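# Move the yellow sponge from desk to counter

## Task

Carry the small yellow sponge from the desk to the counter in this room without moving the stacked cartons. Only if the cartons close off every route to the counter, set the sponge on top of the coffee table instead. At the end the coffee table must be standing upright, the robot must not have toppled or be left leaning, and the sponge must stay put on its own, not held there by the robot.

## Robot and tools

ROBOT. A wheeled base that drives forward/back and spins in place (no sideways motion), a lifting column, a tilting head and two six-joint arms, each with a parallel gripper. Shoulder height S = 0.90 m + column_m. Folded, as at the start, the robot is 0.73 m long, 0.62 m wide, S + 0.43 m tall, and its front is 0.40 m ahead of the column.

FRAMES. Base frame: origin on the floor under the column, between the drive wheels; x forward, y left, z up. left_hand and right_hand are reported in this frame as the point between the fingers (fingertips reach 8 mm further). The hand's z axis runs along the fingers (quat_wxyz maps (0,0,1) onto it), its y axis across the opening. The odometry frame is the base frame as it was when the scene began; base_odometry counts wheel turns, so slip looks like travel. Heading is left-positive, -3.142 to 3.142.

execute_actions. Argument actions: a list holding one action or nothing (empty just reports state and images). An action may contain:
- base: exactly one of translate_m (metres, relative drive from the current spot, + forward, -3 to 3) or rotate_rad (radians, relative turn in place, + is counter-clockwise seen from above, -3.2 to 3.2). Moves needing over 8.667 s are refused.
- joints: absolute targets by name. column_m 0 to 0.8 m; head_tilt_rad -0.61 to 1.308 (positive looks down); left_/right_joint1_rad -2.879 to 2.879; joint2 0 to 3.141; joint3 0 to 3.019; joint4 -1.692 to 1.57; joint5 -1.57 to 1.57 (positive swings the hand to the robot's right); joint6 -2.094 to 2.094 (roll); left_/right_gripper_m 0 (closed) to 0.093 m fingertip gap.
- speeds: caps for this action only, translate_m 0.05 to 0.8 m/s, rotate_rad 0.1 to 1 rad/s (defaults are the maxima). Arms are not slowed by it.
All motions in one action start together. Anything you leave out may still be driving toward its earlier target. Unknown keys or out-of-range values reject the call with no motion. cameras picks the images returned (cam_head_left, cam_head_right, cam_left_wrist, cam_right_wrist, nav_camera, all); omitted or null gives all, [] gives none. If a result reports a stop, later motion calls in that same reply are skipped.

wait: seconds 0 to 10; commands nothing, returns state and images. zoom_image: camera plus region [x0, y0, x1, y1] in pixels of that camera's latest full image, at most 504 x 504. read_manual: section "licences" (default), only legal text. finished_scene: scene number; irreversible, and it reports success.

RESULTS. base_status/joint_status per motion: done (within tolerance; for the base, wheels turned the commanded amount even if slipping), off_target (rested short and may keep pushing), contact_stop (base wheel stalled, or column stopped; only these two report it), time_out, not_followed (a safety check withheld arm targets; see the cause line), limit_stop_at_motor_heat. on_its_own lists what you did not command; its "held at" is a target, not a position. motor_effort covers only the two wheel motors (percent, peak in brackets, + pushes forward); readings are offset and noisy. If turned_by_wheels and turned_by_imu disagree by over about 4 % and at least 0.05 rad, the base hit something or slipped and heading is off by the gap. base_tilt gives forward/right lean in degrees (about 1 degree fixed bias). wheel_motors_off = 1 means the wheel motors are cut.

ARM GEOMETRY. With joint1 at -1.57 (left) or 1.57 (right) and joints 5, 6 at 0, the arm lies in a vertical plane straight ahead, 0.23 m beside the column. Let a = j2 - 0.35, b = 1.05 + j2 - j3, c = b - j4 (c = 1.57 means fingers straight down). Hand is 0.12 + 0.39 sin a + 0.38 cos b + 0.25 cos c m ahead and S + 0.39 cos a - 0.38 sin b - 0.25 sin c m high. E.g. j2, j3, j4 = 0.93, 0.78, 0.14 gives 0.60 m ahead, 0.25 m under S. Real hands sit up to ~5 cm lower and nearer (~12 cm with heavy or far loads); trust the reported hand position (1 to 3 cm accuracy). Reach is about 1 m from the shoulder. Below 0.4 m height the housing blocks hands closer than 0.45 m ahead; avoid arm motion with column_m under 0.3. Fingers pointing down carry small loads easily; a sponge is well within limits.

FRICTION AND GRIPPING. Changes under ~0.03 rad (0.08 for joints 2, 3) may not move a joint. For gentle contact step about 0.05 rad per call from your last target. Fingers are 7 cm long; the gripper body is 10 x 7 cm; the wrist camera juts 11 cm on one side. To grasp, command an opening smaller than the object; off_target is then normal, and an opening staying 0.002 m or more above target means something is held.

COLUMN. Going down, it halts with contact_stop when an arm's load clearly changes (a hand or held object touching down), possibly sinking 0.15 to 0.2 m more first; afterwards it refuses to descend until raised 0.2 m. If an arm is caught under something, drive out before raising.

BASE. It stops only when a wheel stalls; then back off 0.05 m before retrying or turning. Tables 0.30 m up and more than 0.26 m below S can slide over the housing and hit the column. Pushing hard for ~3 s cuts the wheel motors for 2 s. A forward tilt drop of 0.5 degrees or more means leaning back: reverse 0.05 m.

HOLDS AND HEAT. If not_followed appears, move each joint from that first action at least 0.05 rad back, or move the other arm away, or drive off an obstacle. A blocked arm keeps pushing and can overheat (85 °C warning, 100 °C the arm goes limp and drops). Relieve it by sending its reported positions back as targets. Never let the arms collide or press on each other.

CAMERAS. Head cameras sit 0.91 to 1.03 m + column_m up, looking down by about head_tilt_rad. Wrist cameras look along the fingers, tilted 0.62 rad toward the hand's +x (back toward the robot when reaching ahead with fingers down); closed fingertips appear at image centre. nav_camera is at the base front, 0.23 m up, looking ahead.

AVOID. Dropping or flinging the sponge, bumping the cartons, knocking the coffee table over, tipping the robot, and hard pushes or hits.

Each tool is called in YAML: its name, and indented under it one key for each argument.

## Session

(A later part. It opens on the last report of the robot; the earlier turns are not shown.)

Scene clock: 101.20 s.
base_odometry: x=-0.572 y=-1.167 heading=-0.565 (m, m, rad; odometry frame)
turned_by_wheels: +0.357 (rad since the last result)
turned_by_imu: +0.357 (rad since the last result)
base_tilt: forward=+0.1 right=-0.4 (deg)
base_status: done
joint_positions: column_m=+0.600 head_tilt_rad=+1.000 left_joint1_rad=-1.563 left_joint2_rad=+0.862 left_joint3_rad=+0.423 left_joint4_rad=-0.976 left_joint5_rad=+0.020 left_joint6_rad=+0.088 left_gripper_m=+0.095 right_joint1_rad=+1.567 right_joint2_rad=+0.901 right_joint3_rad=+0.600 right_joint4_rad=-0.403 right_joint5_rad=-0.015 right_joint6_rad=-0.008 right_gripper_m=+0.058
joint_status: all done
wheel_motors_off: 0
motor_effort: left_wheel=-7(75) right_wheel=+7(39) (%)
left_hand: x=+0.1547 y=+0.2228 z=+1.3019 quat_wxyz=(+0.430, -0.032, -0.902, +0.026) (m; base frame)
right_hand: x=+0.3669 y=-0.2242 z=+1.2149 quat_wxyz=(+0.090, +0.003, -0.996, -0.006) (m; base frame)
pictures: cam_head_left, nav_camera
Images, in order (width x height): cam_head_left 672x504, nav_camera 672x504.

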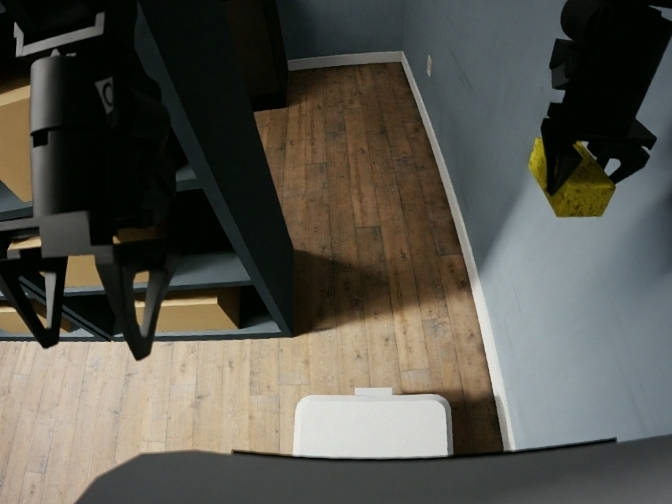

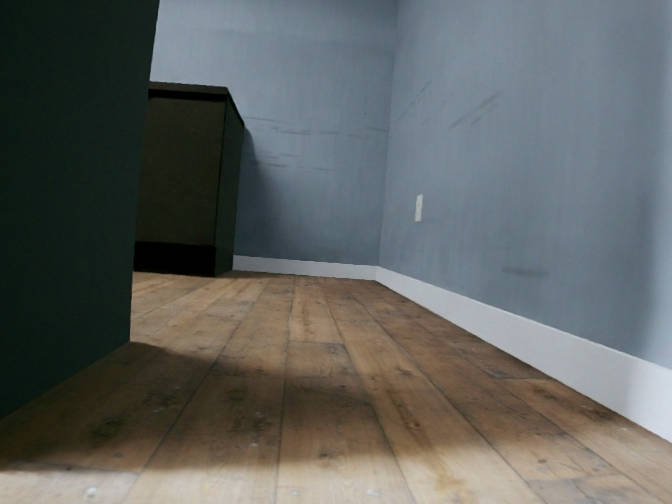

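Slightly angled right; fine.

execute_actions:
  actions:
    - {"base":{"translate_m":0.8},"speeds":{"translate_m":0.4}}
  cameras: ["cam_head_left","nav_camera"]

Scene clock: 109.40 s.
base_odometry: x=+0.103 y=-1.595 heading=-0.564 (m, m, rad; odometry frame)
turned_by_wheels: +0.001 (rad since the last result)
turned_by_imu: +0.000 (rad since the last result)
base_tilt: forward=+0.2 right=-0.4 (deg)
base_status: done
joint_positions: column_m=+0.600 head_tilt_rad=+1.000 left_joint1_rad=-1.563 left_joint2_rad=+0.862 left_joint3_rad=+0.423 left_joint4_rad=-0.976 left_joint5_rad=+0.020 left_joint6_rad=+0.088 left_gripper_m=+0.095 right_joint1_rad=+1.567 right_joint2_rad=+0.901 right_joint3_rad=+0.598 right_joint4_rad=-0.403 right_joint5_rad=-0.015 right_joint6_rad=-0.008 right_gripper_m=+0.058
joint_status: not commanded
wheel_motors_off: 0
motor_effort: left_wheel=+2(69) right_wheel=-1(58) (%)
left_hand: x=+0.1547 y=+0.2228 z=+1.3019 quat_wxyz=(+0.430, -0.032, -0.902, +0.026) (m; base frame)
right_hand: x=+0.3657 y=-0.2242 z=+1.2148 quat_wxyz=(+0.091, +0.003, -0.996, -0.006) (m; base frame)
pictures: cam_head_left, nav_camera
Images, in order (width x height): cam_head_left 672x504, nav_camera 672x504.

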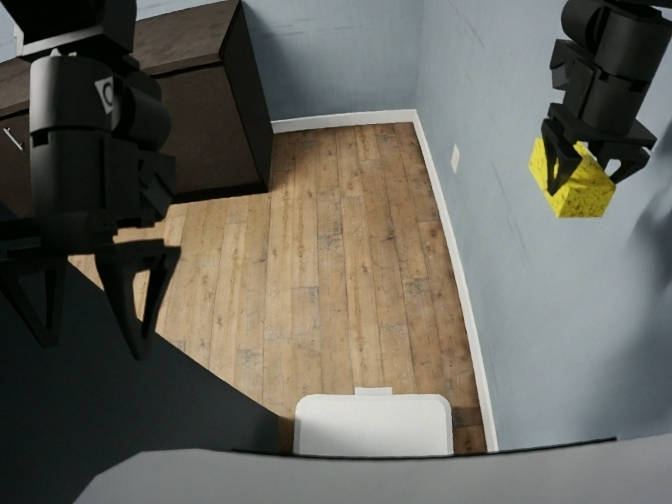

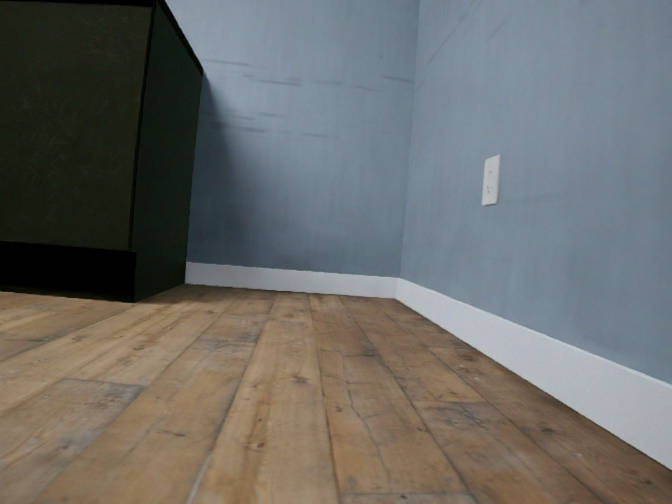

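execute_actions:
  actions:
    - {"base":{"rotate_rad":0.13}}
  cameras: []

execute_actions:
  actions:
    - {"base":{"translate_m":0.8}}
  cameras: []

execute_actions:
  actions:
    - {"base":{"rotate_rad":0.75},"joints":{"head_tilt_rad":0.8}}
  cameras: []

execute_actions:
  actions:
    - {"base":{"translate_m":0.2},"joints":{"right_joint2_rad":1.65,"right_joint3_rad":1.85,"right_joint4_rad":-0.72}}
  cameras: ["cam_head_left","cam_head_right","cam_right_wrist"]

Scene clock: 121.30 s.
base_odometry: x=+0.104 y=-1.595 heading=-0.437 (m, m, rad; odometry frame)
turned_by_wheels: +0.127 (rad since the last result)
turned_by_imu: +0.125 (rad since the last result)
base_tilt: forward=+0.2 right=-0.3 (deg)
base_status: done
joint_positions: column_m=+0.600 head_tilt_rad=+1.000 left_joint1_rad=-1.563 left_joint2_rad=+0.862 left_joint3_rad=+0.422 left_joint4_rad=-0.976 left_joint5_rad=+0.020 left_joint6_rad=+0.088 left_gripper_m=+0.095 right_joint1_rad=+1.567 right_joint2_rad=+0.901 right_joint3_rad=+0.598 right_joint4_rad=-0.403 right_joint5_rad=-0.015 right_joint6_rad=-0.008 right_gripper_m=+0.058
joint_status: not commanded
wheel_motors_off: 0
motor_effort: left_wheel=-1(69) right_wheel=+1(54) (%)
left_hand: x=+0.1545 y=+0.2228 z=+1.3020 quat_wxyz=(+0.431, -0.032, -0.902, +0.026) (m; base frame)
right_hand: x=+0.3657 y=-0.2242 z=+1.2148 quat_wxyz=(+0.091, +0.003, -0.996, -0.006) (m; base frame)
pictures: none
No camera images: the call's "cameras" was empty. Leave "cameras" out to get every camera's image.

Scene clock: 124.33 s.
base_odometry: x=+0.829 y=-1.933 heading=-0.437 (m, m, rad; odometry frame)
turned_by_wheels: +0.000 (rad since the last result)
turned_by_imu: -0.001 (rad since the last result)
base_tilt: forward=+0.2 right=-0.3 (deg)
base_status: done
joint_positions: column_m=+0.600 head_tilt_rad=+1.001 left_joint1_rad=-1.563 left_joint2_rad=+0.862 left_joint3_rad=+0.424 left_joint4_rad=-0.976 left_joint5_rad=+0.020 left_joint6_rad=+0.088 left_gripper_m=+0.095 right_joint1_rad=+1.567 right_joint2_rad=+0.901 right_joint3_rad=+0.600 right_joint4_rad=-0.403 right_joint5_rad=-0.015 right_joint6_rad=-0.008 right_gripper_m=+0.058
joint_status: not commanded
wheel_motors_off: 0
motor_effort: left_wheel=+0(73) right_wheel=+0(34) (%)
left_hand: x=+0.1553 y=+0.2228 z=+1.3017 quat_wxyz=(+0.430, -0.032, -0.902, +0.026) (m; base frame)
right_hand: x=+0.3672 y=-0.2242 z=+1.2149 quat_wxyz=(+0.090, +0.003, -0.996, -0.006) (m; base frame)
pictures: none
No camera images: the call's "cameras" was empty. Leave "cameras" out to get every camera's image.

Scene clock: 126.77 s.
base_odometry: x=+0.829 y=-1.933 heading=+0.311 (m, m, rad; odometry frame)
turned_by_wheels: +0.748 (rad since the last result)
turned_by_imu: +0.747 (rad since the last result)
base_tilt: forward=+0.2 right=-0.3 (deg)
base_status: done
joint_positions: column_m=+0.600 head_tilt_rad=+0.816 left_joint1_rad=-1.563 left_joint2_rad=+0.862 left_joint3_rad=+0.424 left_joint4_rad=-0.976 left_joint5_rad=+0.020 left_joint6_rad=+0.088 left_gripper_m=+0.095 right_joint1_rad=+1.567 right_joint2_rad=+0.901 right_joint3_rad=+0.600 right_joint4_rad=-0.403 right_joint5_rad=-0.015 right_joint6_rad=-0.008 right_gripper_m=+0.058
joint_status: all done
wheel_motors_off: 0
motor_effort: left_wheel=-11(74) right_wheel=+9(55) (%)
left_hand: x=+0.1553 y=+0.2228 z=+1.3017 quat_wxyz=(+0.430, -0.032, -0.902, +0.026) (m; base frame)
right_hand: x=+0.3672 y=-0.2242 z=+1.2149 quat_wxyz=(+0.090, +0.003, -0.996, -0.006) (m; base frame)
pictures: none
No camera images: the call's "cameras" was empty. Leave "cameras" out to get every camera's image.

Scene clock: 128.77 s.
base_odometry: x=+1.019 y=-1.872 heading=+0.313 (m, m, rad; odometry frame)
turned_by_wheels: +0.002 (rad since the last result)
turned_by_imu: +0.002 (rad since the last result)
base_tilt: forward=+0.1 right=-0.3 (deg)
base_status: done
joint_positions: column_m=+0.600 head_tilt_rad=+0.815 left_joint1_rad=-1.563 left_joint2_rad=+0.862 left_joint3_rad=+0.422 left_joint4_rad=-0.976 left_joint5_rad=+0.020 left_joint6_rad=+0.088 left_gripper_m=+0.095 right_joint1_rad=+1.567 right_joint2_rad=+1.647 right_joint3_rad=+1.844 right_joint4_rad=-0.717 right_joint5_rad=-0.015 right_joint6_rad=-0.008 right_gripper_m=+0.058
joint_status: all done
wheel_motors_off: 0
motor_effort: left_wheel=+1(63) right_wheel=-2(61) (%)
left_hand: x=+0.1544 y=+0.2228 z=+1.3019 quat_wxyz=(+0.431, -0.032, -0.902, +0.026) (m; base frame)
right_hand: x=+0.7476 y=-0.2253 z=+1.0720 quat_wxyz=(-0.002, +0.003, -1.000, -0.006) (m; base frame)
pictures: cam_head_left, cam_head_right, cam_right_wrist
Images, in order (width x height): cam_head_left 672x504, cam_head_right 672x504, cam_right_wrist 616x616.

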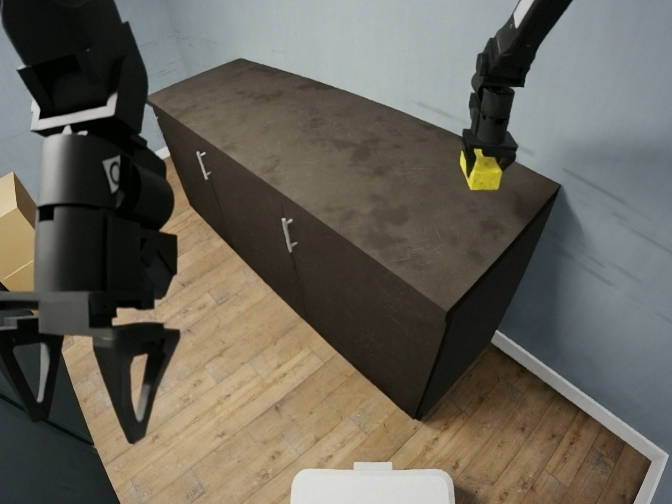

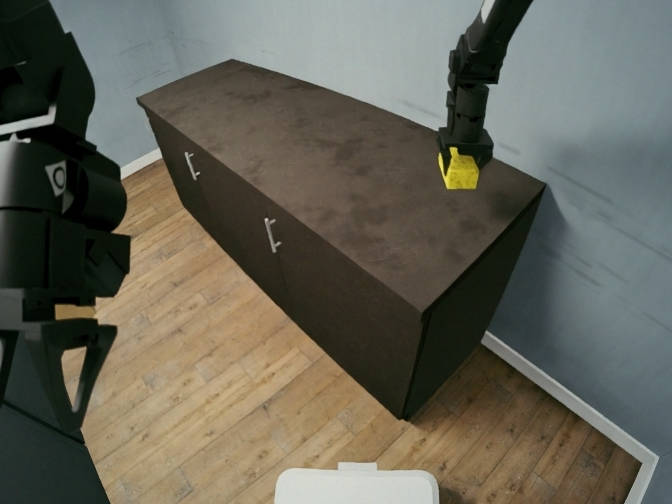

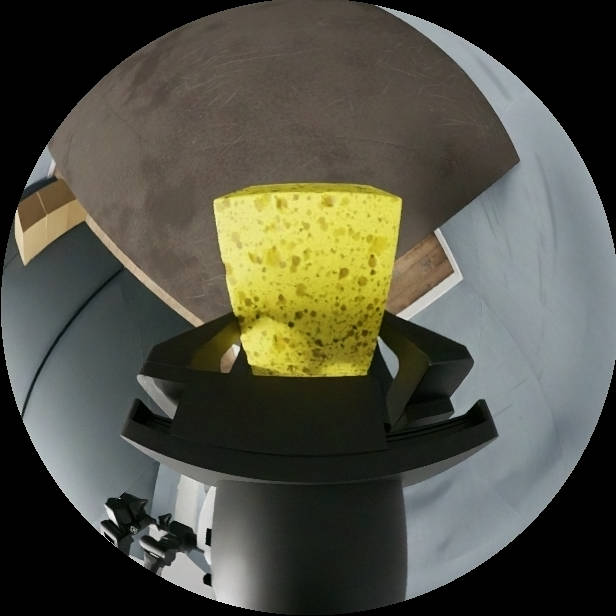

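execute_actions:
  actions:
    - {"base":{"translate_m":0.1},"joints":{"column_m":0.47}}
  cameras: ["cam_head_left","cam_right_wrist"]

Scene clock: 136.50 s.
base_odometry: x=+1.114 y=-1.841 heading=+0.314 (m, m, rad; odometry frame)
turned_by_wheels: +0.001 (rad since the last result)
turned_by_imu: +0.001 (rad since the last result)
base_tilt: forward=+0.2 right=-0.4 (deg)
base_status: done
joint_positions: column_m=+0.470 head_tilt_rad=+0.815 left_joint1_rad=-1.563 left_joint2_rad=+0.862 left_joint3_rad=+0.424 left_joint4_rad=-0.976 left_joint5_rad=+0.020 left_joint6_rad=+0.088 left_gripper_m=+0.095 right_joint1_rad=+1.567 right_joint2_rad=+1.647 right_joint3_rad=+1.844 right_joint4_rad=-0.717 right_joint5_rad=-0.015 right_joint6_rad=-0.008 right_gripper_m=+0.058
joint_status: all done
wheel_motors_off: 0
motor_effort: left_wheel=+2(45) right_wheel=-2(38) (%)
left_hand: x=+0.1551 y=+0.2228 z=+1.1719 quat_wxyz=(+0.430, -0.032, -0.902, +0.026) (m; base frame)
right_hand: x=+0.7474 y=-0.2253 z=+0.9420 quat_wxyz=(-0.002, +0.003, -1.000, -0.006) (m; base frame)
pictures: cam_head_left, cam_right_wrist
Images, in order (width x height): cam_head_left 672x504, cam_right_wrist 616x616.

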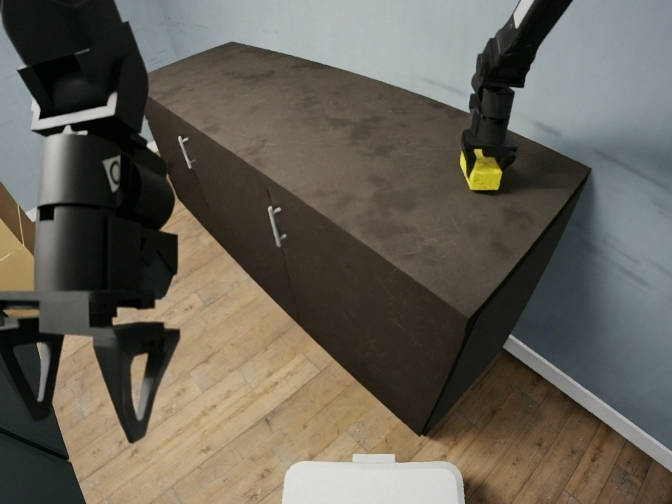

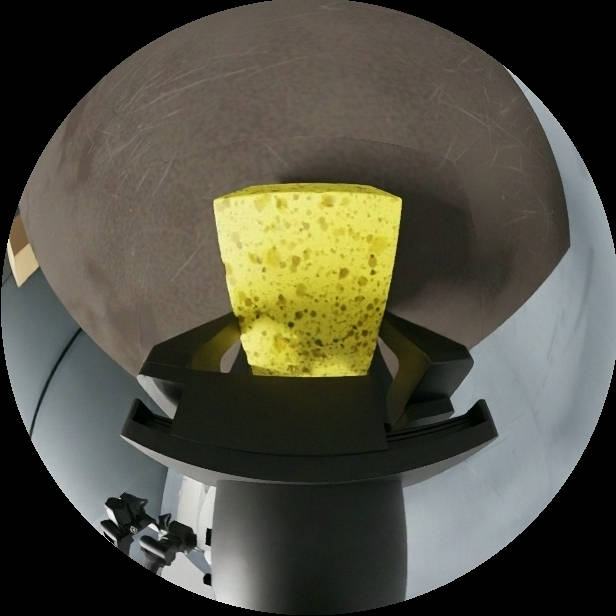

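execute_actions:
  actions:
    - {"joints":{"column_m":0.45}}
  cameras: []

execute_actions:
  actions:
    - {"joints":{"right_gripper_m":0.093}}
  cameras: ["cam_right_wrist"]

execute_actions:
  actions:
    - {"joints":{"column_m":0.52}}
  cameras: ["cam_right_wrist"]

finished_scene:
  scene: 1

Scene clock: 146.77 s.
base_odometry: x=+1.114 y=-1.841 heading=+0.314 (m, m, rad; odometry frame)
turned_by_wheels: +0.000 (rad since the last result)
turned_by_imu: +0.000 (rad since the last result)
base_tilt: forward=+0.2 right=-0.4 (deg)
base_status: not commanded
joint_positions: column_m=+0.450 head_tilt_rad=+0.815 left_joint1_rad=-1.563 left_joint2_rad=+0.862 left_joint3_rad=+0.423 left_joint4_rad=-0.976 left_joint5_rad=+0.020 left_joint6_rad=+0.088 left_gripper_m=+0.095 right_joint1_rad=+1.567 right_joint2_rad=+1.639 right_joint3_rad=+1.844 right_joint4_rad=-0.723 right_joint5_rad=-0.015 right_joint6_rad=-0.008 right_gripper_m=+0.058
joint_status: all done
wheel_motors_off: 0
motor_effort: left_wheel=+3(4) right_wheel=-2(2) (%)
left_hand: x=+0.1549 y=+0.2228 z=+1.1520 quat_wxyz=(+0.430, -0.032, -0.902, +0.026) (m; base frame)
right_hand: x=+0.7495 y=-0.2252 z=+0.9270 quat_wxyz=(-0.003, +0.003, -1.000, -0.006) (m; base frame)
pictures: none
No camera images: the call's "cameras" was empty. Leave "cameras" out to get every camera's image.

Scene clock: 147.37 s.
base_odometry: x=+1.114 y=-1.841 heading=+0.314 (m, m, rad; odometry frame)
turned_by_wheels: +0.000 (rad since the last result)
turned_by_imu: +0.000 (rad since the last result)
base_tilt: forward=+0.2 right=-0.4 (deg)
base_status: not commanded
joint_positions: column_m=+0.450 head_tilt_rad=+0.815 left_joint1_rad=-1.563 left_joint2_rad=+0.862 left_joint3_rad=+0.423 left_joint4_rad=-0.976 left_joint5_rad=+0.020 left_joint6_rad=+0.088 left_gripper_m=+0.095 right_joint1_rad=+1.567 right_joint2_rad=+1.640 right_joint3_rad=+1.844 right_joint4_rad=-0.723 right_joint5_rad=-0.015 right_joint6_rad=-0.008 right_gripper_m=+0.093
joint_status: all done
wheel_motors_off: 0
motor_effort: left_wheel=+3(4) right_wheel=-2(2) (%)
left_hand: x=+0.1549 y=+0.2228 z=+1.1520 quat_wxyz=(+0.430, -0.032, -0.902, +0.026) (m; base frame)
right_hand: x=+0.7492 y=-0.2252 z=+0.9265 quat_wxyz=(-0.003, +0.003, -1.000, -0.006) (m; base frame)
pictures: cam_right_wrist
Images, in order (width x height): cam_right_wrist 616x616.

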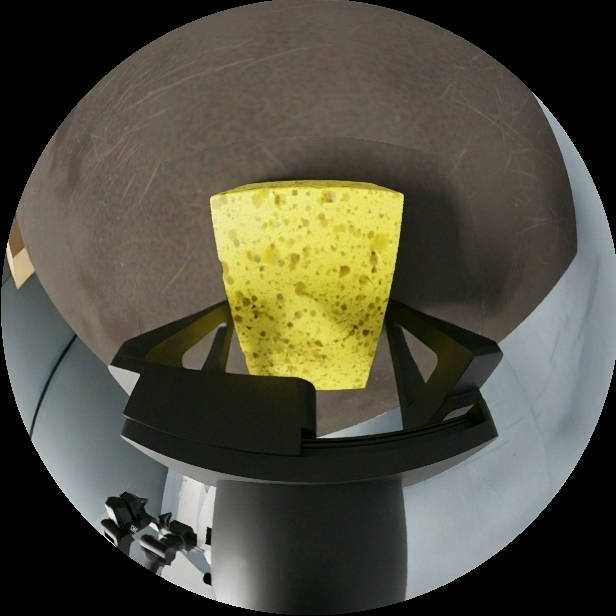

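Scene clock: 148.87 s.
base_odometry: x=+1.114 y=-1.841 heading=+0.314 (m, m, rad; odometry frame)
turned_by_wheels: +0.000 (rad since the last result)
turned_by_imu: +0.000 (rad since the last result)
base_tilt: forward=+0.2 right=-0.3 (deg)
base_status: not commanded
joint_positions: column_m=+0.520 head_tilt_rad=+0.815 left_joint1_rad=-1.563 left_joint2_rad=+0.862 left_joint3_rad=+0.423 left_joint4_rad=-0.976 left_joint5_rad=+0.020 left_joint6_rad=+0.088 left_gripper_m=+0.095 right_joint1_rad=+1.567 right_joint2_rad=+1.640 right_joint3_rad=+1.844 right_joint4_rad=-0.723 right_joint5_rad=-0.015 right_joint6_rad=-0.008 right_gripper_m=+0.093
joint_status: all done
wheel_motors_off: 0
motor_effort: left_wheel=+3(3) right_wheel=-2(2) (%)
left_hand: x=+0.1549 y=+0.2228 z=+1.2218 quat_wxyz=(+0.430, -0.032, -0.902, +0.026) (m; base frame)
right_hand: x=+0.7492 y=-0.2252 z=+0.9964 quat_wxyz=(-0.003, +0.003, -1.000, -0.006) (m; base frame)
pictures: cam_right_wrist
Images, in order (width x height): cam_right_wrist 616x616.

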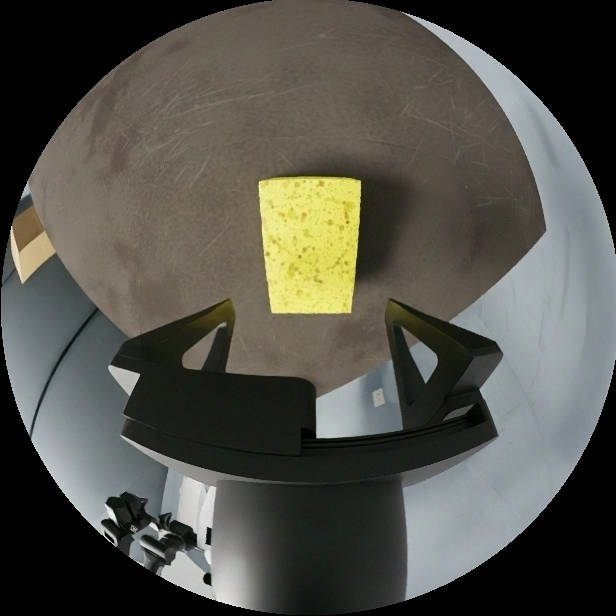

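The scene is finished: the task was done.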